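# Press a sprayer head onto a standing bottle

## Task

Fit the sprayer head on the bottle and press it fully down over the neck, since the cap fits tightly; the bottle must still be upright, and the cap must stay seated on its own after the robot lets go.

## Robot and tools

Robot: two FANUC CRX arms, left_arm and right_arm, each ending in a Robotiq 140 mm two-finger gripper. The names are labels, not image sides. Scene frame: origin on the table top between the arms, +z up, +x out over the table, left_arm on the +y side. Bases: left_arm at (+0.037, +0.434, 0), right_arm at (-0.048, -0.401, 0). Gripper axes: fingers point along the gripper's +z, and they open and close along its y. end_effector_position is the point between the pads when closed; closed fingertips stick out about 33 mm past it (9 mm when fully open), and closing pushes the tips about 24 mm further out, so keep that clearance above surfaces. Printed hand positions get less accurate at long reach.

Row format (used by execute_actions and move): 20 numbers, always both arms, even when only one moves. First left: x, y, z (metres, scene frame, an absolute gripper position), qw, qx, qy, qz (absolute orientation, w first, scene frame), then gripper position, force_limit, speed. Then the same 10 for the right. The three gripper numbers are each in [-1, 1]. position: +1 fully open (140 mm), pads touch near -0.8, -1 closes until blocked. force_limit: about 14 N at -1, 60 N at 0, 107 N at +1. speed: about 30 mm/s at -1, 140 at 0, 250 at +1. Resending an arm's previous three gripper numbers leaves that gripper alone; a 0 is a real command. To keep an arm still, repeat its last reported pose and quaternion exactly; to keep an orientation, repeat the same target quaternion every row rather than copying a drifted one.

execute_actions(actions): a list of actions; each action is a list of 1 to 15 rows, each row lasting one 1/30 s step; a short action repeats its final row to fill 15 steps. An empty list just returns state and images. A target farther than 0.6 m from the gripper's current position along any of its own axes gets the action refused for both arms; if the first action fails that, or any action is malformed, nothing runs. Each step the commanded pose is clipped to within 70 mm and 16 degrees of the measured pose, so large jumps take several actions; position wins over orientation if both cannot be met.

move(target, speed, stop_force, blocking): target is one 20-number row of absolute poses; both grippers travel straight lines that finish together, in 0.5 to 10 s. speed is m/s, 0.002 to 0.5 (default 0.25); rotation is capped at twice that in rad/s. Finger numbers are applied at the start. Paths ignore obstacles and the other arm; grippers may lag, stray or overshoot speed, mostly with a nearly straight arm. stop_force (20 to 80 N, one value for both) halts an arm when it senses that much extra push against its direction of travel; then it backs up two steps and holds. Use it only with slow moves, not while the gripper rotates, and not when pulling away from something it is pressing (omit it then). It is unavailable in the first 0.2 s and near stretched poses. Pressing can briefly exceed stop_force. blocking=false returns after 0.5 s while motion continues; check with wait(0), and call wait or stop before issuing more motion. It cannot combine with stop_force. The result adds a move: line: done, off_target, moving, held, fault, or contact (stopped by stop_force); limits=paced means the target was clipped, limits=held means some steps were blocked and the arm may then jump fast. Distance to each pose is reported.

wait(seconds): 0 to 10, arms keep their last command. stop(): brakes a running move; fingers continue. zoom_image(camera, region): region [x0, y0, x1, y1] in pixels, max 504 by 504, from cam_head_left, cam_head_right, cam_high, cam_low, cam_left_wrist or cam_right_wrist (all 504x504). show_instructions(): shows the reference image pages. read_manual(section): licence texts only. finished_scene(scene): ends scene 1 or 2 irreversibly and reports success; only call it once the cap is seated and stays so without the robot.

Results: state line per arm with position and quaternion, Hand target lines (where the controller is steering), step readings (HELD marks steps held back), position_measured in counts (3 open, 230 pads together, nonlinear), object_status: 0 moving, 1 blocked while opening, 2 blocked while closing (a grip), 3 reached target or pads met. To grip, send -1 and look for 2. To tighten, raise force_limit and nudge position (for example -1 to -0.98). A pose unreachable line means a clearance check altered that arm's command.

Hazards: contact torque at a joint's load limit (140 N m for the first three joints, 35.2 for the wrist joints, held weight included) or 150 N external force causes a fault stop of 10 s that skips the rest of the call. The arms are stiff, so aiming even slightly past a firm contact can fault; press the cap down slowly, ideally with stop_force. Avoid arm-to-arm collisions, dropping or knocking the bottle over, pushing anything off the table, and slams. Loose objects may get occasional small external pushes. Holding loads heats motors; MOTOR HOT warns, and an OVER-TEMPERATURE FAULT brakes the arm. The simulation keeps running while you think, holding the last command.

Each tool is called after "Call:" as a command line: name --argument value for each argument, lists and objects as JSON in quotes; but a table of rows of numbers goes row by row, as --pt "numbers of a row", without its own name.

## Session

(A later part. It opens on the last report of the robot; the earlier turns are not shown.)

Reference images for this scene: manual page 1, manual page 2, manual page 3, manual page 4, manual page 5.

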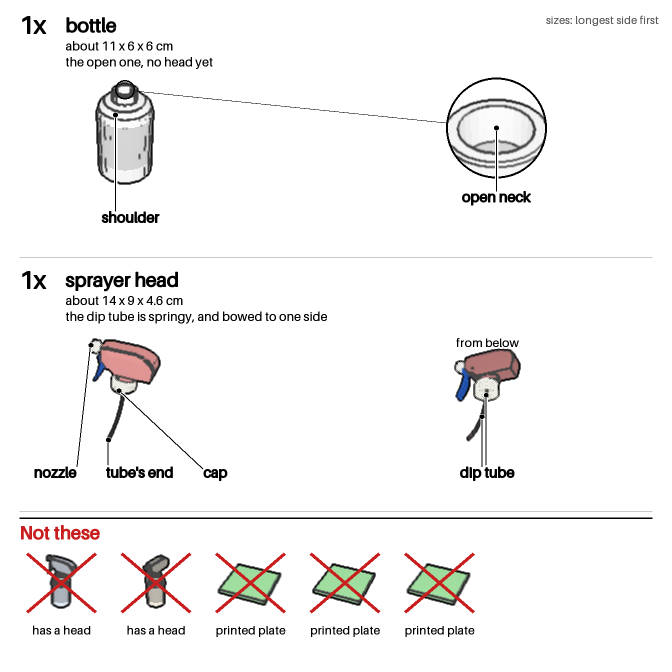

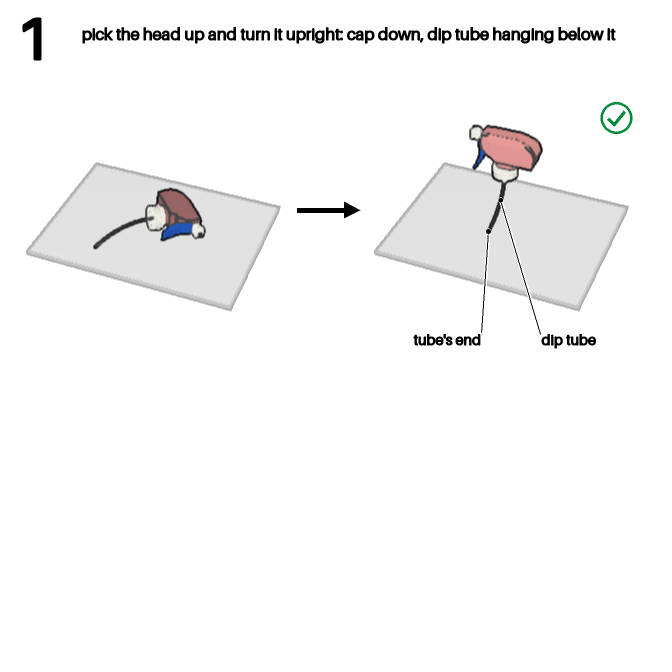

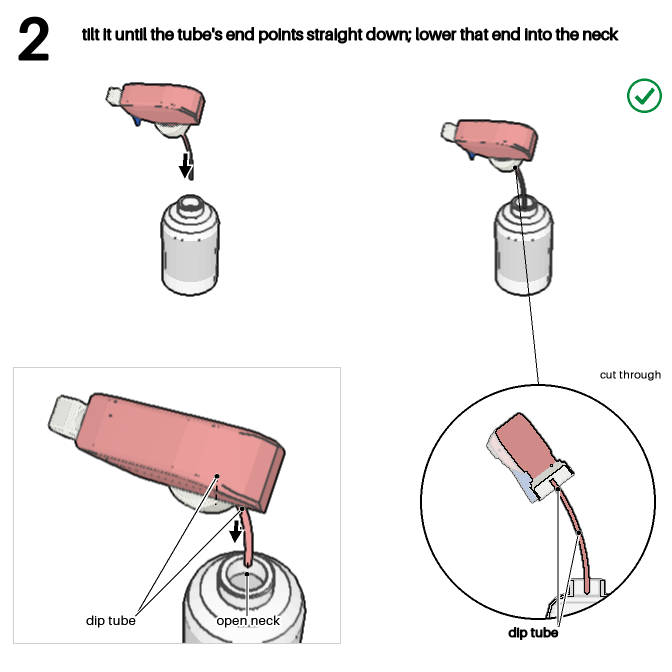

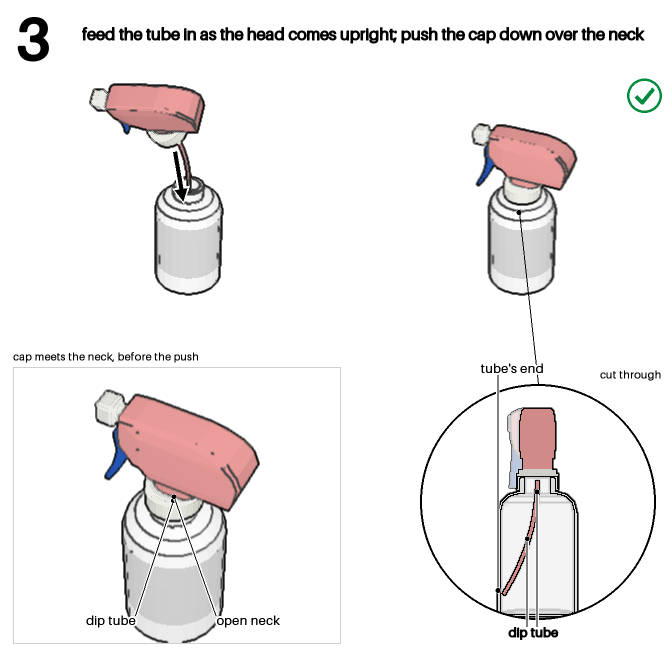

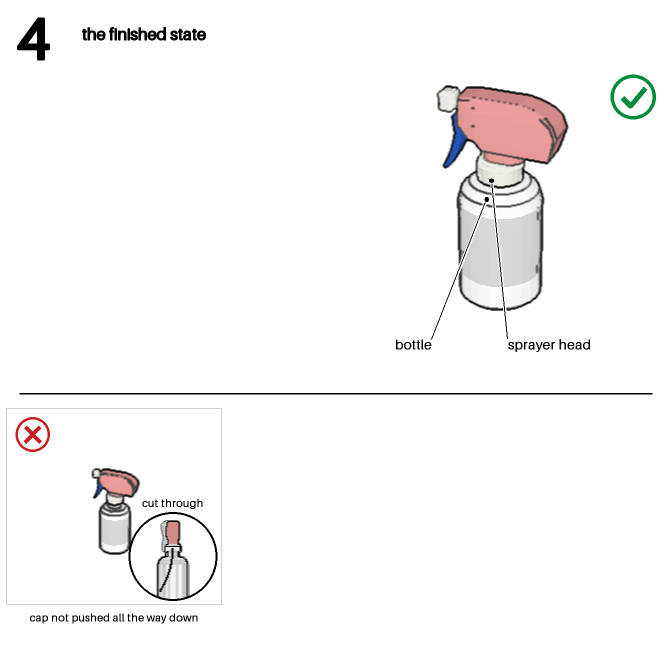

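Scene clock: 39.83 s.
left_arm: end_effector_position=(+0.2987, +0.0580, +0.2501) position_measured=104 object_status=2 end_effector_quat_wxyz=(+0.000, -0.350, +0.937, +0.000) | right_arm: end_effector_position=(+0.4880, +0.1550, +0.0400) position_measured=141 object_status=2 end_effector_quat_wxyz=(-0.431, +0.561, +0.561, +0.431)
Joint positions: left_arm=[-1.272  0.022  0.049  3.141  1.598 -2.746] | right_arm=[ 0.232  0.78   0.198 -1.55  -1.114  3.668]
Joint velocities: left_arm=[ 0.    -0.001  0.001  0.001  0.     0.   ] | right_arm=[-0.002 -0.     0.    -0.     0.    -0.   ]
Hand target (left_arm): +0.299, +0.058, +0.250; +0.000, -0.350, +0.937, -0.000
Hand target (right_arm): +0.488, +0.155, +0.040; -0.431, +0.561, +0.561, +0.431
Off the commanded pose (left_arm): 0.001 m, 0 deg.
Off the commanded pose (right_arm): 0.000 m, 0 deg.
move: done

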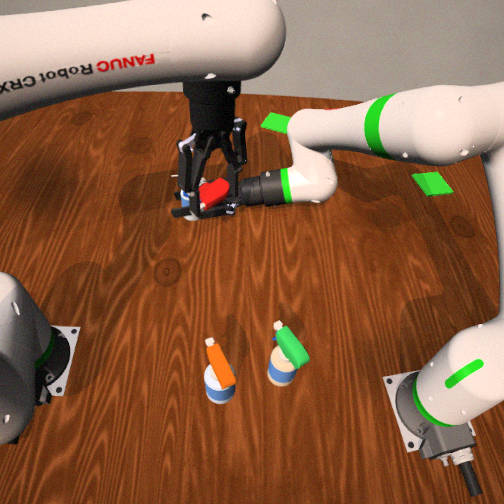

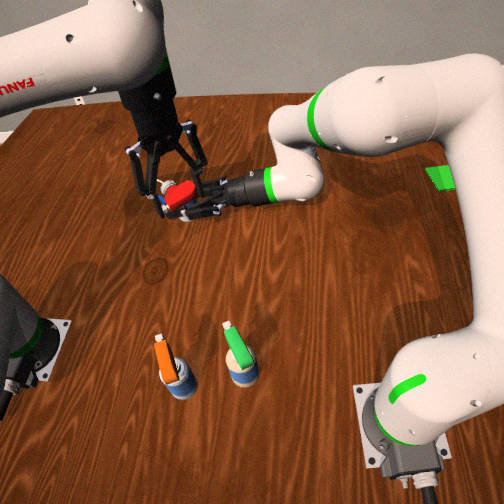

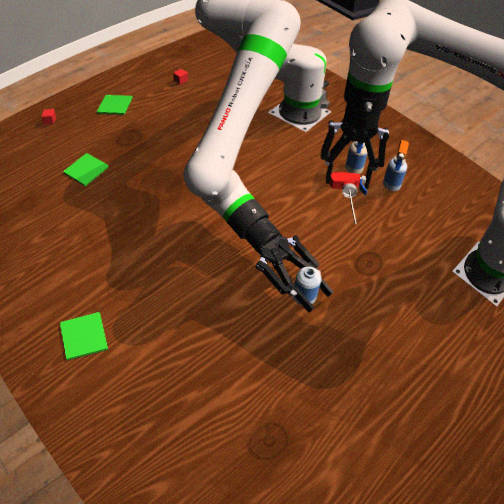

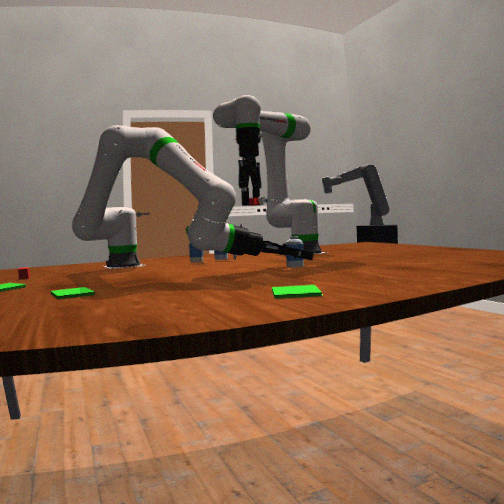

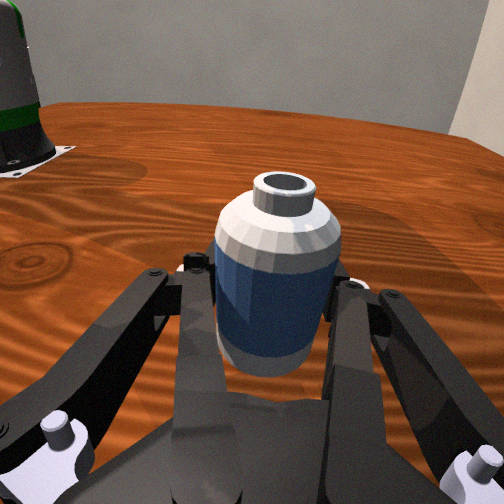

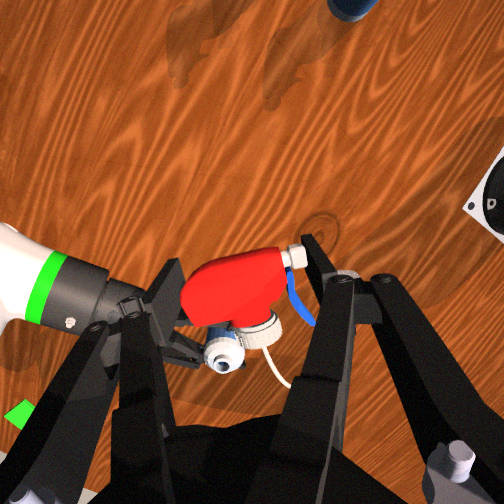

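Call:
move --target '[0.35,0.12,0.30,0,0.906,-0.4226,0,-1,1,0, 0.488,0.155,0.04,-0.431,0.561,0.561,0.431,-1,-0.3,0]' --speed 0.4

Call:
move --target '[0.49,0.15,0.30,0.299,0.641,-0.299,0.641,-1,1,0, 0.488,0.155,0.04,-0.431,0.561,0.561,0.431,-1,-0.3,0]' --speed 0.3

Call:
move --target '[0.485,0.155,0.28,0.5,0.5,-0.5,0.5,-1,1,0, 0.488,0.155,0.04,-0.431,0.561,0.561,0.431,-1,-0.3,0]' --speed 0.3

Scene clock: 47.80 s.
left_arm: end_effector_position=(+0.3497, +0.1203, +0.3000) position_measured=104 object_status=2 end_effector_quat_wxyz=(-0.000, +0.906, -0.423, +0.000) | right_arm: end_effector_position=(+0.4880, +0.1550, +0.0400) position_measured=141 object_status=2 end_effector_quat_wxyz=(-0.431, +0.561, +0.561, +0.431)
Joint positions: left_arm=[-1.106 -0.006  0.137  3.141  1.714 -1.359] | right_arm=[ 0.232  0.78   0.198 -1.55  -1.114  3.668]
Joint velocities: left_arm=[-0.001  0.001 -0.    -0.    -0.     0.001] | right_arm=[ 0.001  0.     0.    -0.001 -0.     0.   ]
Hand target (left_arm): +0.350, +0.120, +0.300; -0.000, +0.906, -0.423, -0.000
Hand target (right_arm): +0.488, +0.155, +0.040; -0.431, +0.561, +0.561, +0.431
Off the commanded pose (left_arm): 0.000 m, 0 deg.
Off the commanded pose (right_arm): 0.000 m, 0 deg.
move: done

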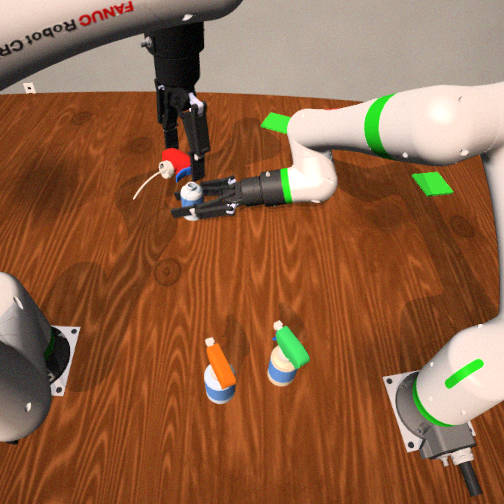

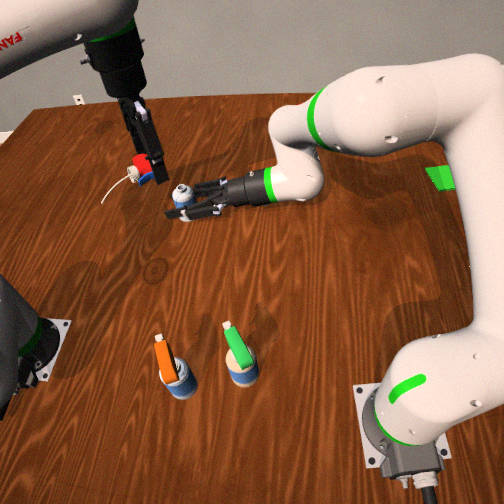

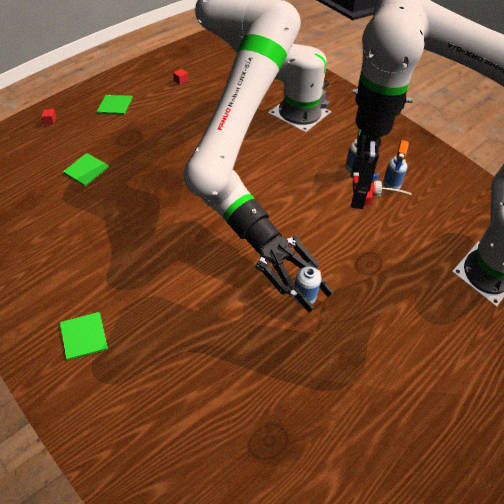

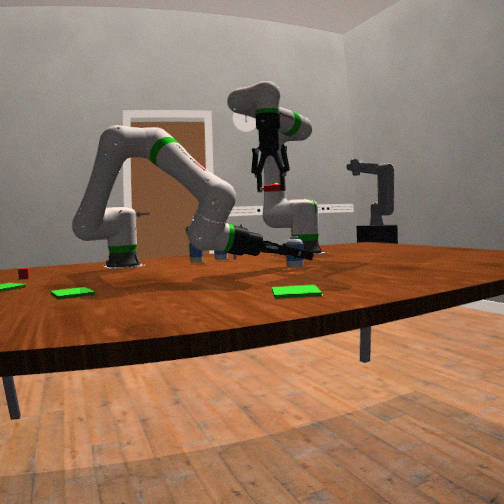

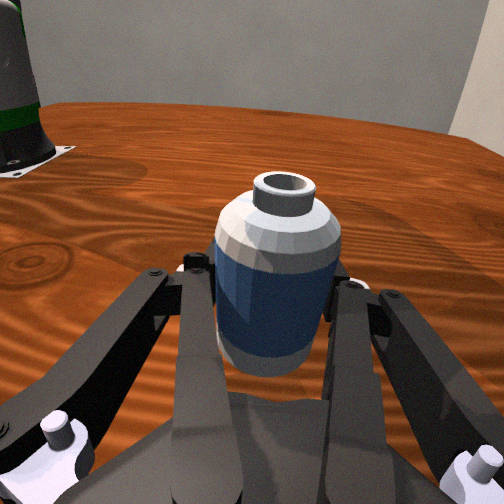

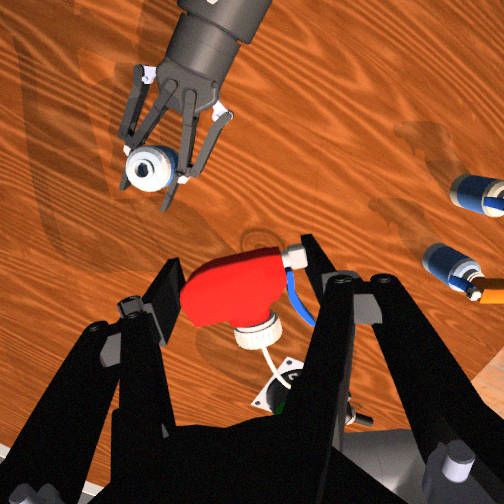

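Scene clock: 51.40 s.
left_arm: end_effector_position=(+0.4899, +0.1487, +0.2995) position_measured=104 object_status=2 end_effector_quat_wxyz=(+0.299, +0.641, -0.299, +0.641) | right_arm: end_effector_position=(+0.4880, +0.1550, +0.0400) position_measured=141 object_status=2 end_effector_quat_wxyz=(-0.431, +0.561, +0.561, +0.431)
Joint positions: left_arm=[-0.651 -0.383 -1.147  2.796 -0.793 -1.324] | right_arm=[ 0.232  0.78   0.198 -1.55  -1.114  3.668]
Joint velocities: left_arm=[ 0.035  0.017 -0.004 -0.053 -0.032  0.031] | right_arm=[ 0.001  0.    -0.     0.    -0.     0.   ]
Hand target (left_arm): +0.490, +0.149, +0.300; +0.299, +0.641, -0.299, +0.641
Hand target (right_arm): +0.488, +0.155, +0.040; -0.431, +0.561, +0.561, +0.431
Off the commanded pose (left_arm): 0.001 m, 0 deg.
Off the commanded pose (right_arm): 0.000 m, 0 deg.
move: done

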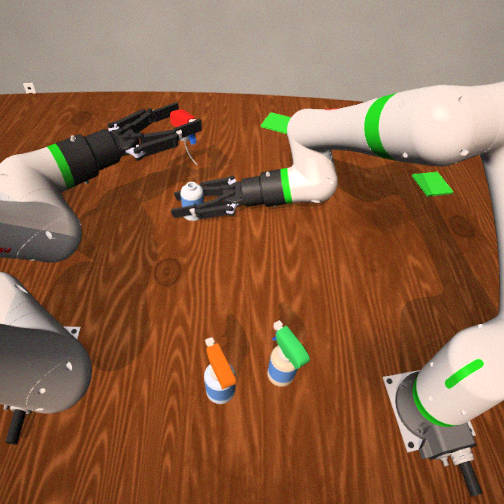

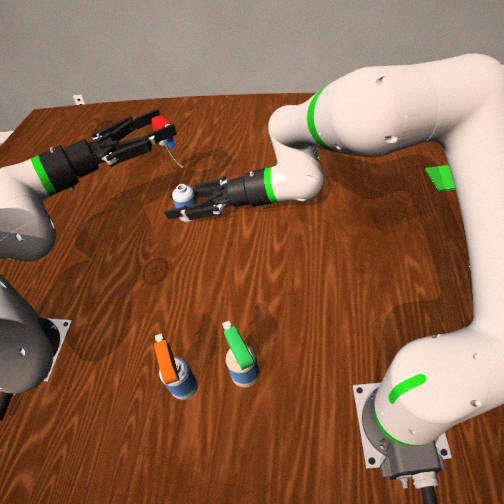

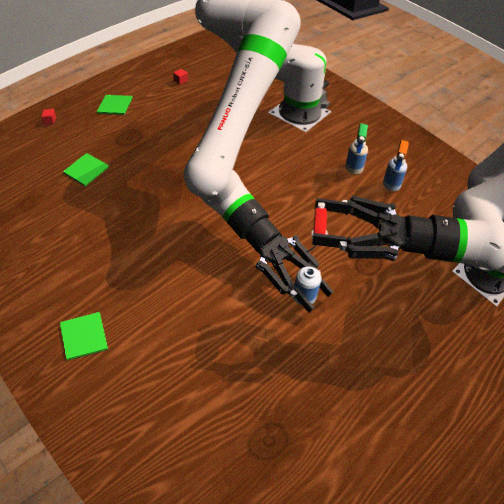

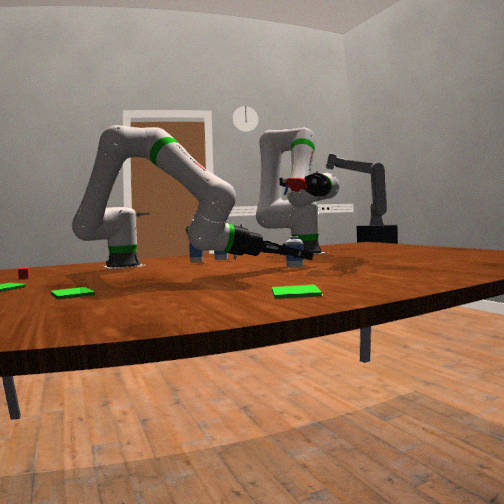

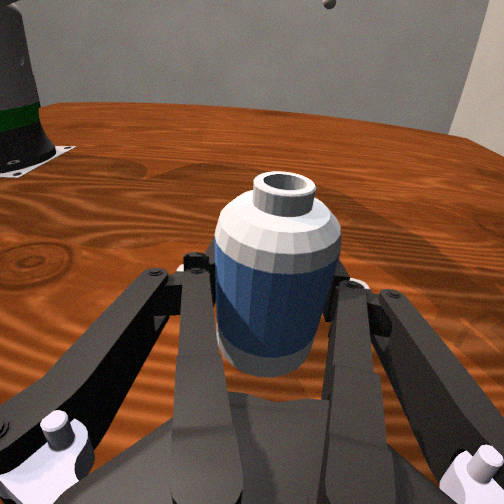

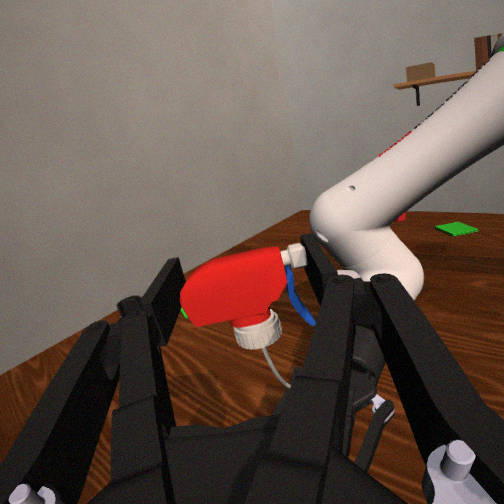

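Scene clock: 53.07 s.
left_arm: end_effector_position=(+0.4852, +0.1551, +0.2787) position_measured=104 object_status=2 end_effector_quat_wxyz=(+0.498, +0.501, -0.501, +0.500) | right_arm: end_effector_position=(+0.4880, +0.1550, +0.0400) position_measured=141 object_status=2 end_effector_quat_wxyz=(-0.431, +0.561, +0.561, +0.431)
Joint positions: left_arm=[ 0.207  0.293 -0.721  1.375 -1.687 -1.027] | right_arm=[ 0.232  0.78   0.198 -1.55  -1.114  3.668]
Joint velocities: left_arm=[ 0.     0.     0.001  0.001 -0.    -0.   ] | right_arm=[-0.001 -0.     0.     0.001  0.001  0.001]
Hand target (left_arm): +0.485, +0.155, +0.279; +0.498, +0.501, -0.501, +0.500
Hand target (right_arm): +0.488, +0.155, +0.040; -0.431, +0.561, +0.561, +0.431
Off the commanded pose (left_arm): 0.001 m, 0 deg.
Off the commanded pose (right_arm): 0.000 m, 0 deg.
move: done

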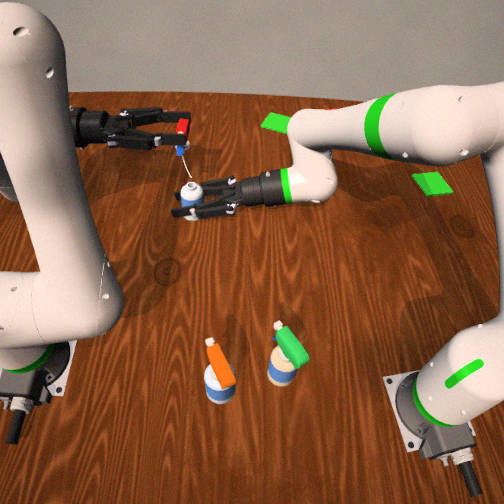

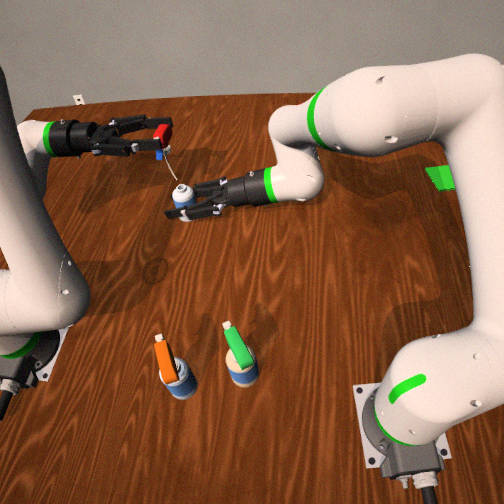

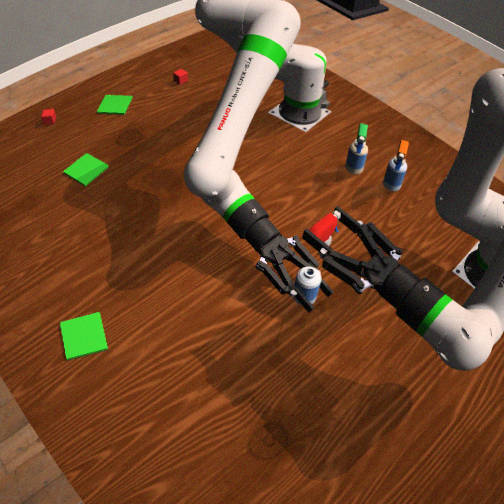

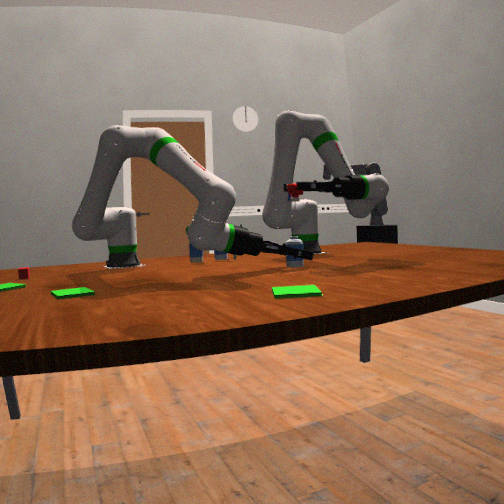

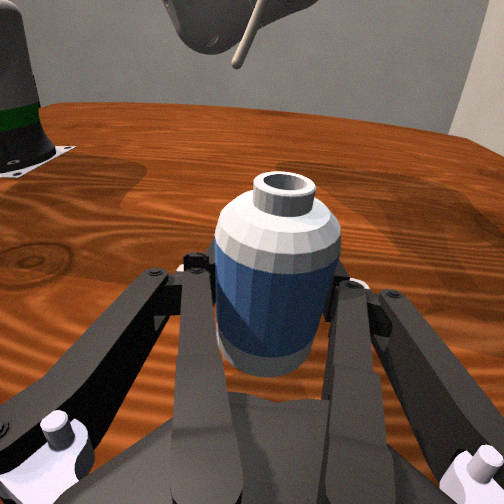

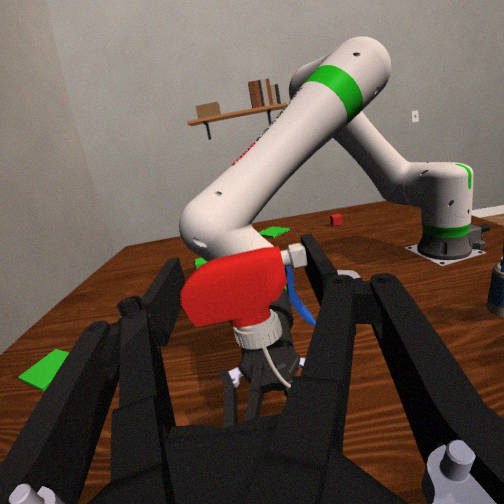

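Call:
zoom_image --camera "cam_low" --region '[240,165,350,275]'

Call:
zoom_image --camera "cam_head_left" --region '[130,100,250,220]'

Region (240, 165, 350, 275) of cam_low's 504x504 image, scaled by 4.582, with more detail than that image has.

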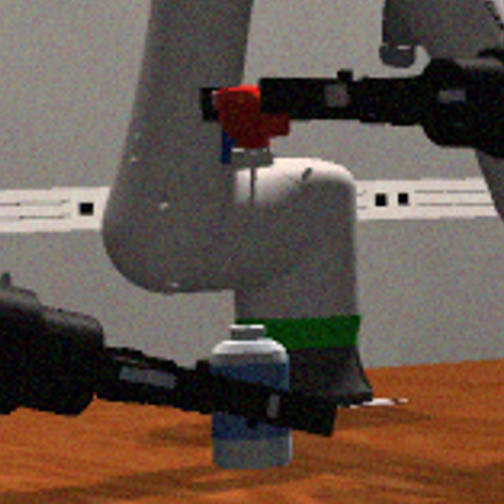

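Region (130, 100, 250, 220) of cam_head_left's 504x504 image, scaled by 4.200, with more detail than that image has.

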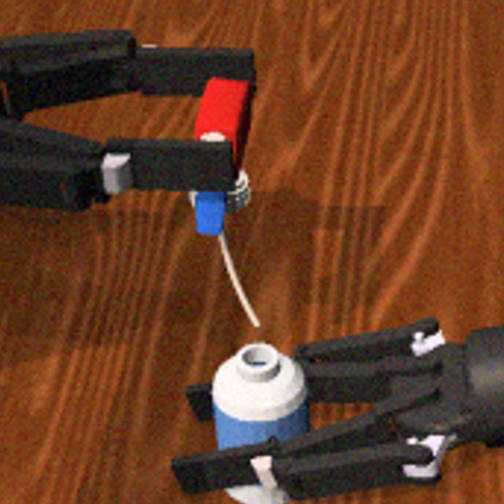

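Call:
move --target '[0.471,0.131,0.265,0.327,0.513,-0.669,0.426,-1,1,0, 0.488,0.155,0.04,-0.431,0.561,0.561,0.431,-1,-0.3,0]' --speed 0.15

Call:
zoom_image --camera "cam_head_left" --region '[130,100,250,220]'

Call:
zoom_image --camera "cam_low" --region '[240,165,350,275]'

Scene clock: 62.60 s.
left_arm: end_effector_position=(+0.4714, +0.1315, +0.2653) position_measured=104 object_status=2 end_effector_quat_wxyz=(-0.327, -0.513, +0.669, -0.427) | right_arm: end_effector_position=(+0.4880, +0.1550, +0.0400) position_measured=141 object_status=2 end_effector_quat_wxyz=(-0.431, +0.561, +0.561, +0.431)
Joint positions: left_arm=[ 0.157  0.055 -0.623  1.122 -1.43  -0.948] | right_arm=[ 0.232  0.78   0.198 -1.55  -1.114  3.668]
Joint velocities: left_arm=[ 0.    -0.001  0.    -0.     0.     0.001] | right_arm=[-0.001  0.     0.     0.    -0.     0.   ]
Hand target (left_arm): +0.471, +0.131, +0.265; -0.327, -0.513, +0.669, -0.427
Hand target (right_arm): +0.488, +0.155, +0.040; -0.431, +0.561, +0.561, +0.431
Off the commanded pose (left_arm): 0.001 m, 0 deg.
Off the commanded pose (right_arm): 0.000 m, 0 deg.
move: done

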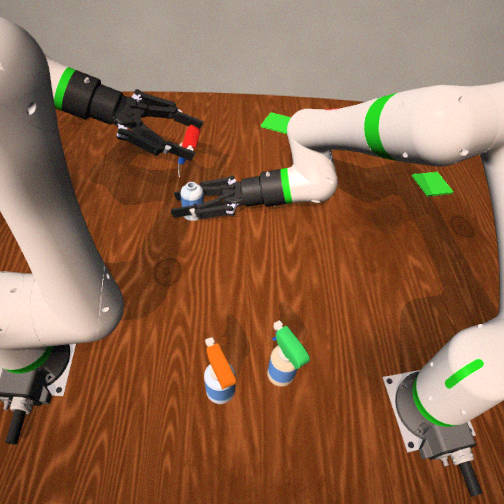

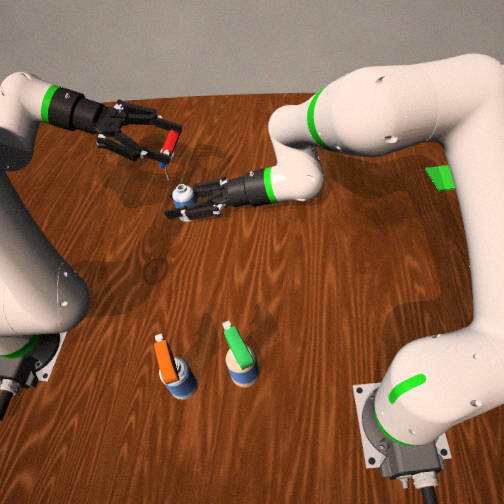

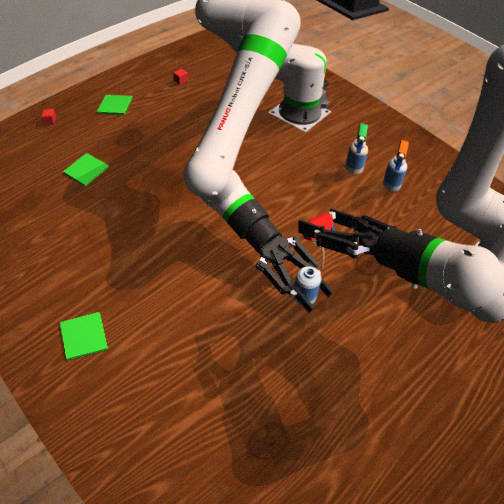

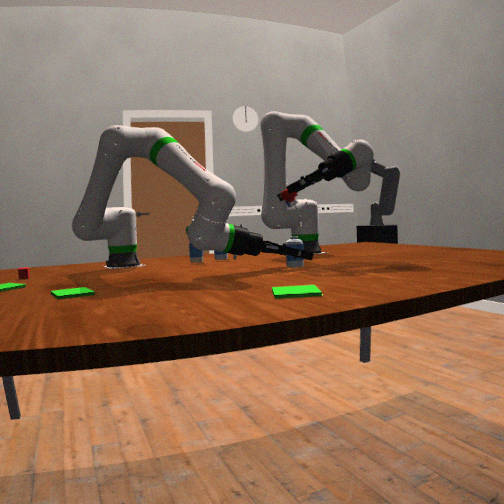

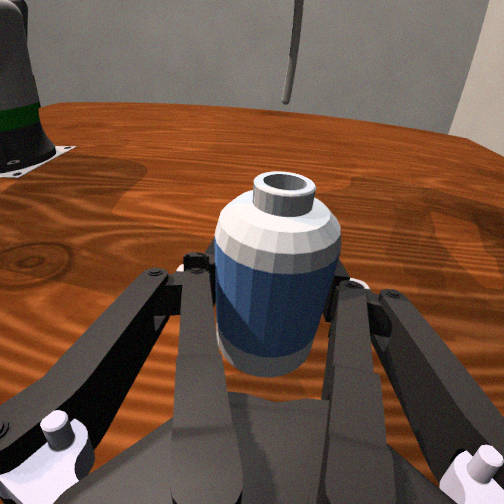

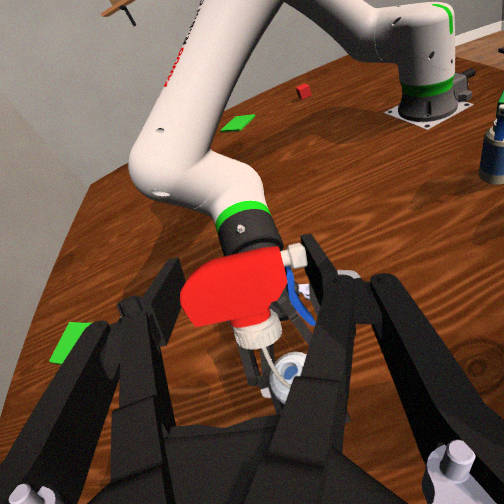

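Region (130, 100, 250, 220) of cam_head_left's 504x504 image, scaled by 4.200, with more detail than that image has.

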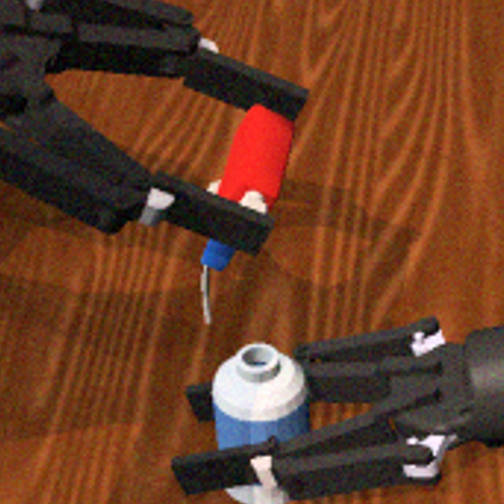

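Region (240, 165, 350, 275) of cam_low's 504x504 image, scaled by 4.582, with more detail than that image has.

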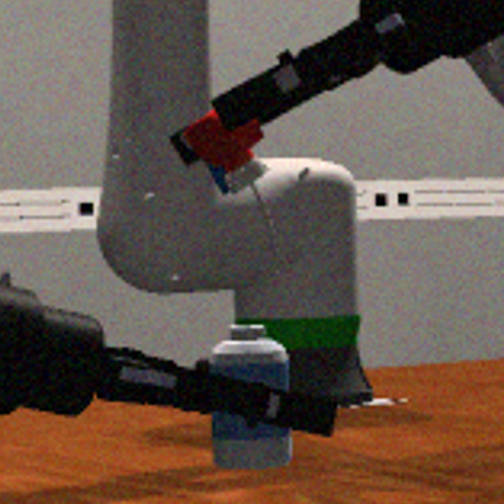

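Call:
move --target '[0.473,0.103,0.25,0.327,0.513,-0.669,0.426,-1,1,0, 0.488,0.155,0.04,-0.431,0.561,0.561,0.431,-1,-0.3,0]' --speed 0.12

Call:
zoom_image --camera "cam_head_left" --region '[130,100,250,220]'

Call:
zoom_image --camera "cam_high" --region '[250,200,370,320]'

Scene clock: 66.70 s.
left_arm: end_effector_position=(+0.4731, +0.1030, +0.2501) position_measured=104 object_status=2 end_effector_quat_wxyz=(-0.327, -0.513, +0.669, -0.426) | right_arm: end_effector_position=(+0.4880, +0.1550, +0.0400) position_measured=141 object_status=2 end_effector_quat_wxyz=(-0.431, +0.561, +0.561, +0.431)
Joint positions: left_arm=[ 0.076  0.075 -0.644  1.176 -1.358 -0.961] | right_arm=[ 0.232  0.78   0.198 -1.55  -1.114  3.668]
Joint velocities: left_arm=[-0.001  0.    -0.     0.001  0.     0.001] | right_arm=[ 0.001 -0.     0.    -0.     0.    -0.   ]
Hand target (left_arm): +0.473, +0.103, +0.250; -0.327, -0.513, +0.669, -0.426
Hand target (right_arm): +0.488, +0.155, +0.040; -0.431, +0.561, +0.561, +0.431
Off the commanded pose (left_arm): 0.000 m, 0 deg.
Off the commanded pose (right_arm): 0.000 m, 0 deg.
move: done

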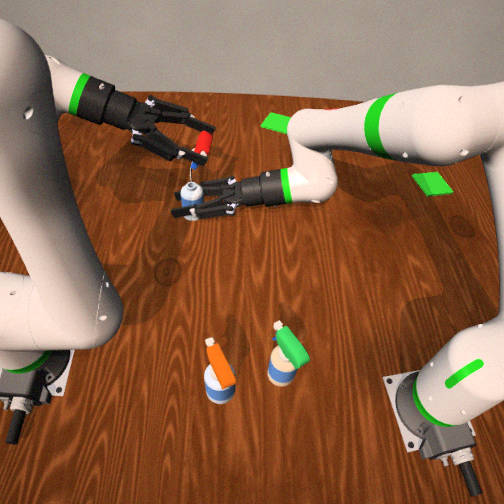

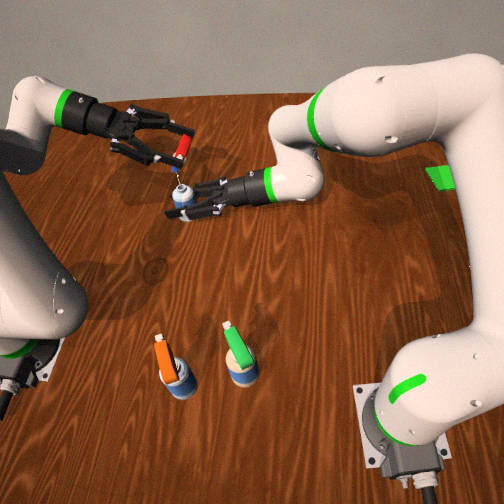

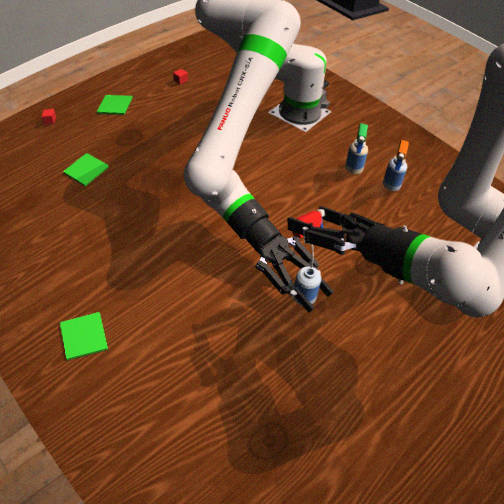

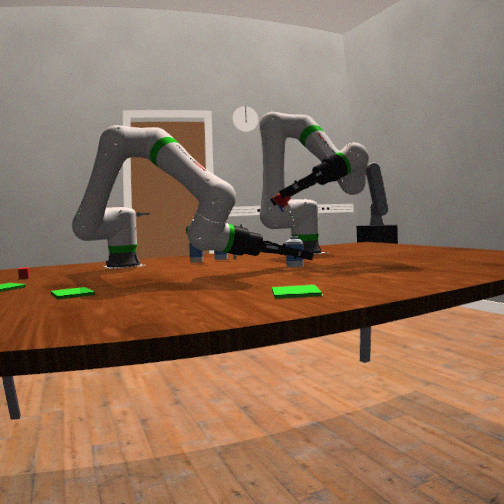

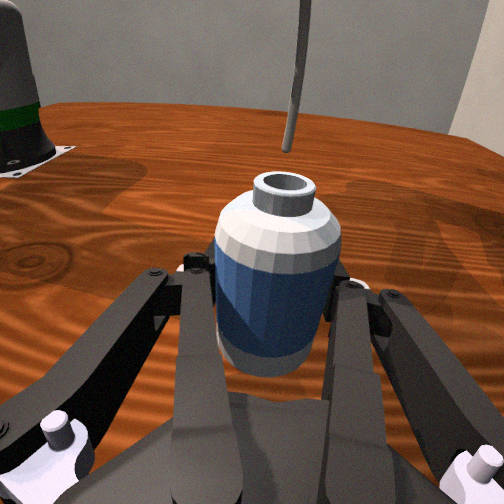

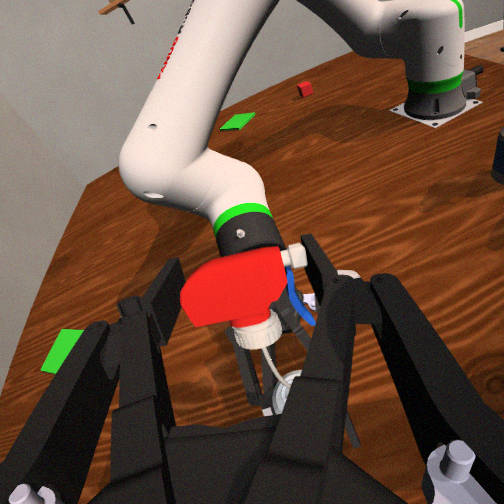

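Region (130, 100, 250, 220) of cam_head_left's 504x504 image, scaled by 4.200, with more detail than that image has.

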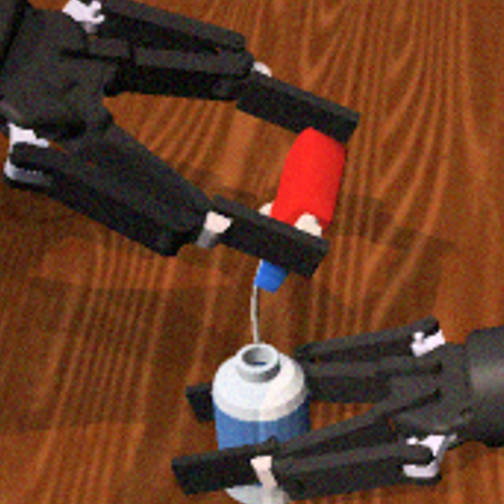

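Region (250, 200, 370, 320) of cam_high's 504x504 image, scaled by 4.200, with more detail than that image has.

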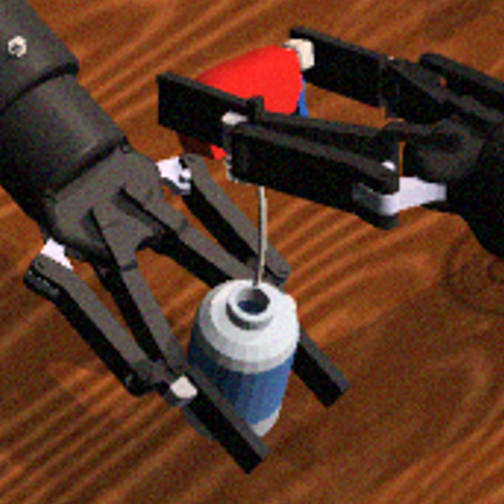

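Aligned. Lower.

Call:
move --target '[0.472,0.104,0.215,0.327,0.513,-0.669,0.426,-1,1,0, 0.488,0.155,0.04,-0.431,0.561,0.561,0.431,-1,-0.3,0]' --speed 0.06

Call:
zoom_image --camera "cam_high" --region '[250,200,370,320]'

Scene clock: 69.77 s.
left_arm: end_effector_position=(+0.4721, +0.1040, +0.2150) position_measured=104 object_status=2 end_effector_quat_wxyz=(-0.327, -0.513, +0.669, -0.426) | right_arm: end_effector_position=(+0.4880, +0.1550, +0.0400) position_measured=141 object_status=2 end_effector_quat_wxyz=(-0.431, +0.561, +0.561, +0.431)
Joint positions: left_arm=[ 0.073  0.116 -0.69   1.196 -1.323 -1.042] | right_arm=[ 0.232  0.78   0.198 -1.55  -1.114  3.668]
Joint velocities: left_arm=[ 0.002  0.    -0.    -0.     0.    -0.002] | right_arm=[ 0.    -0.    -0.     0.    -0.    -0.001]
Hand target (left_arm): +0.472, +0.104, +0.215; -0.327, -0.513, +0.669, -0.426
Hand target (right_arm): +0.488, +0.155, +0.040; -0.431, +0.561, +0.561, +0.431
Off the commanded pose (left_arm): 0.000 m, 0 deg.
Off the commanded pose (right_arm): 0.000 m, 0 deg.
move: done

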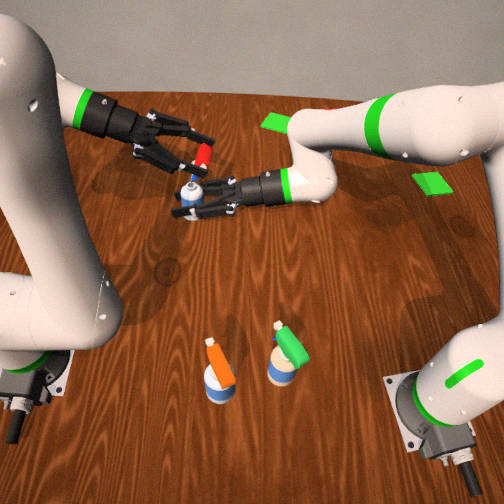

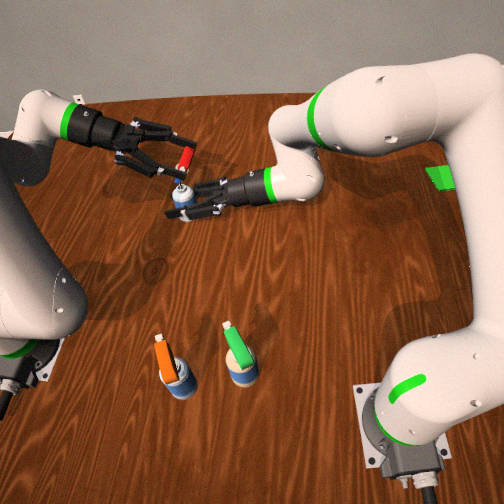

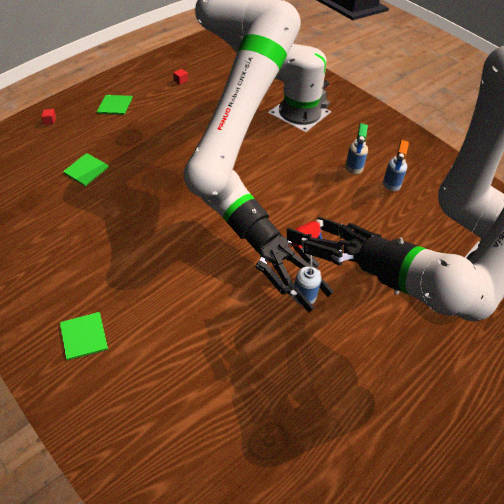

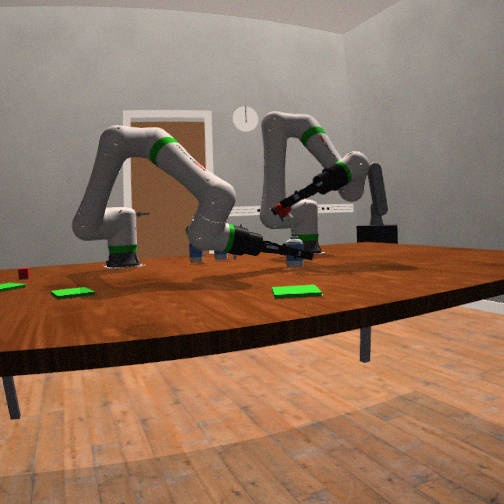

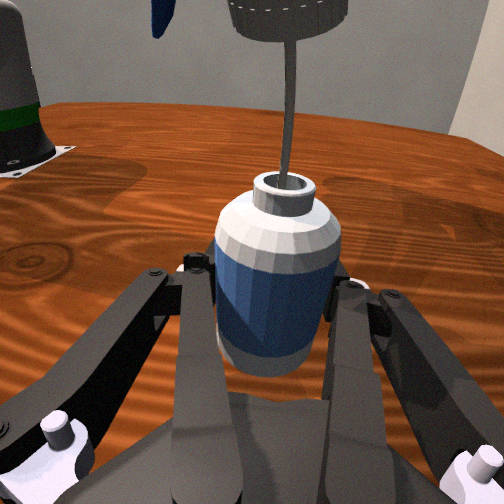

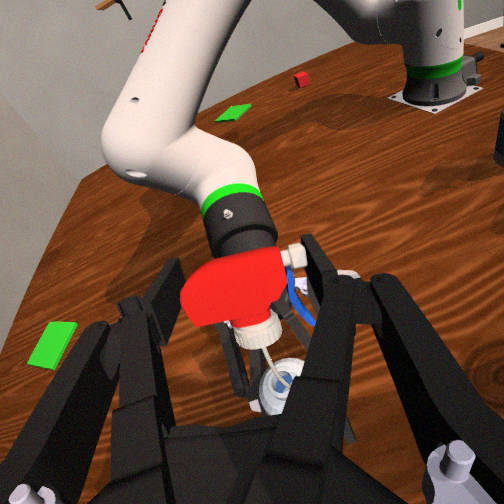

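Region (250, 200, 370, 320) of cam_high's 504x504 image, scaled by 4.200, with more detail than that image has.

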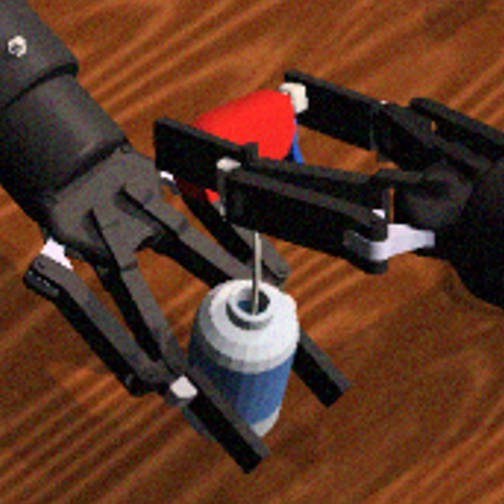

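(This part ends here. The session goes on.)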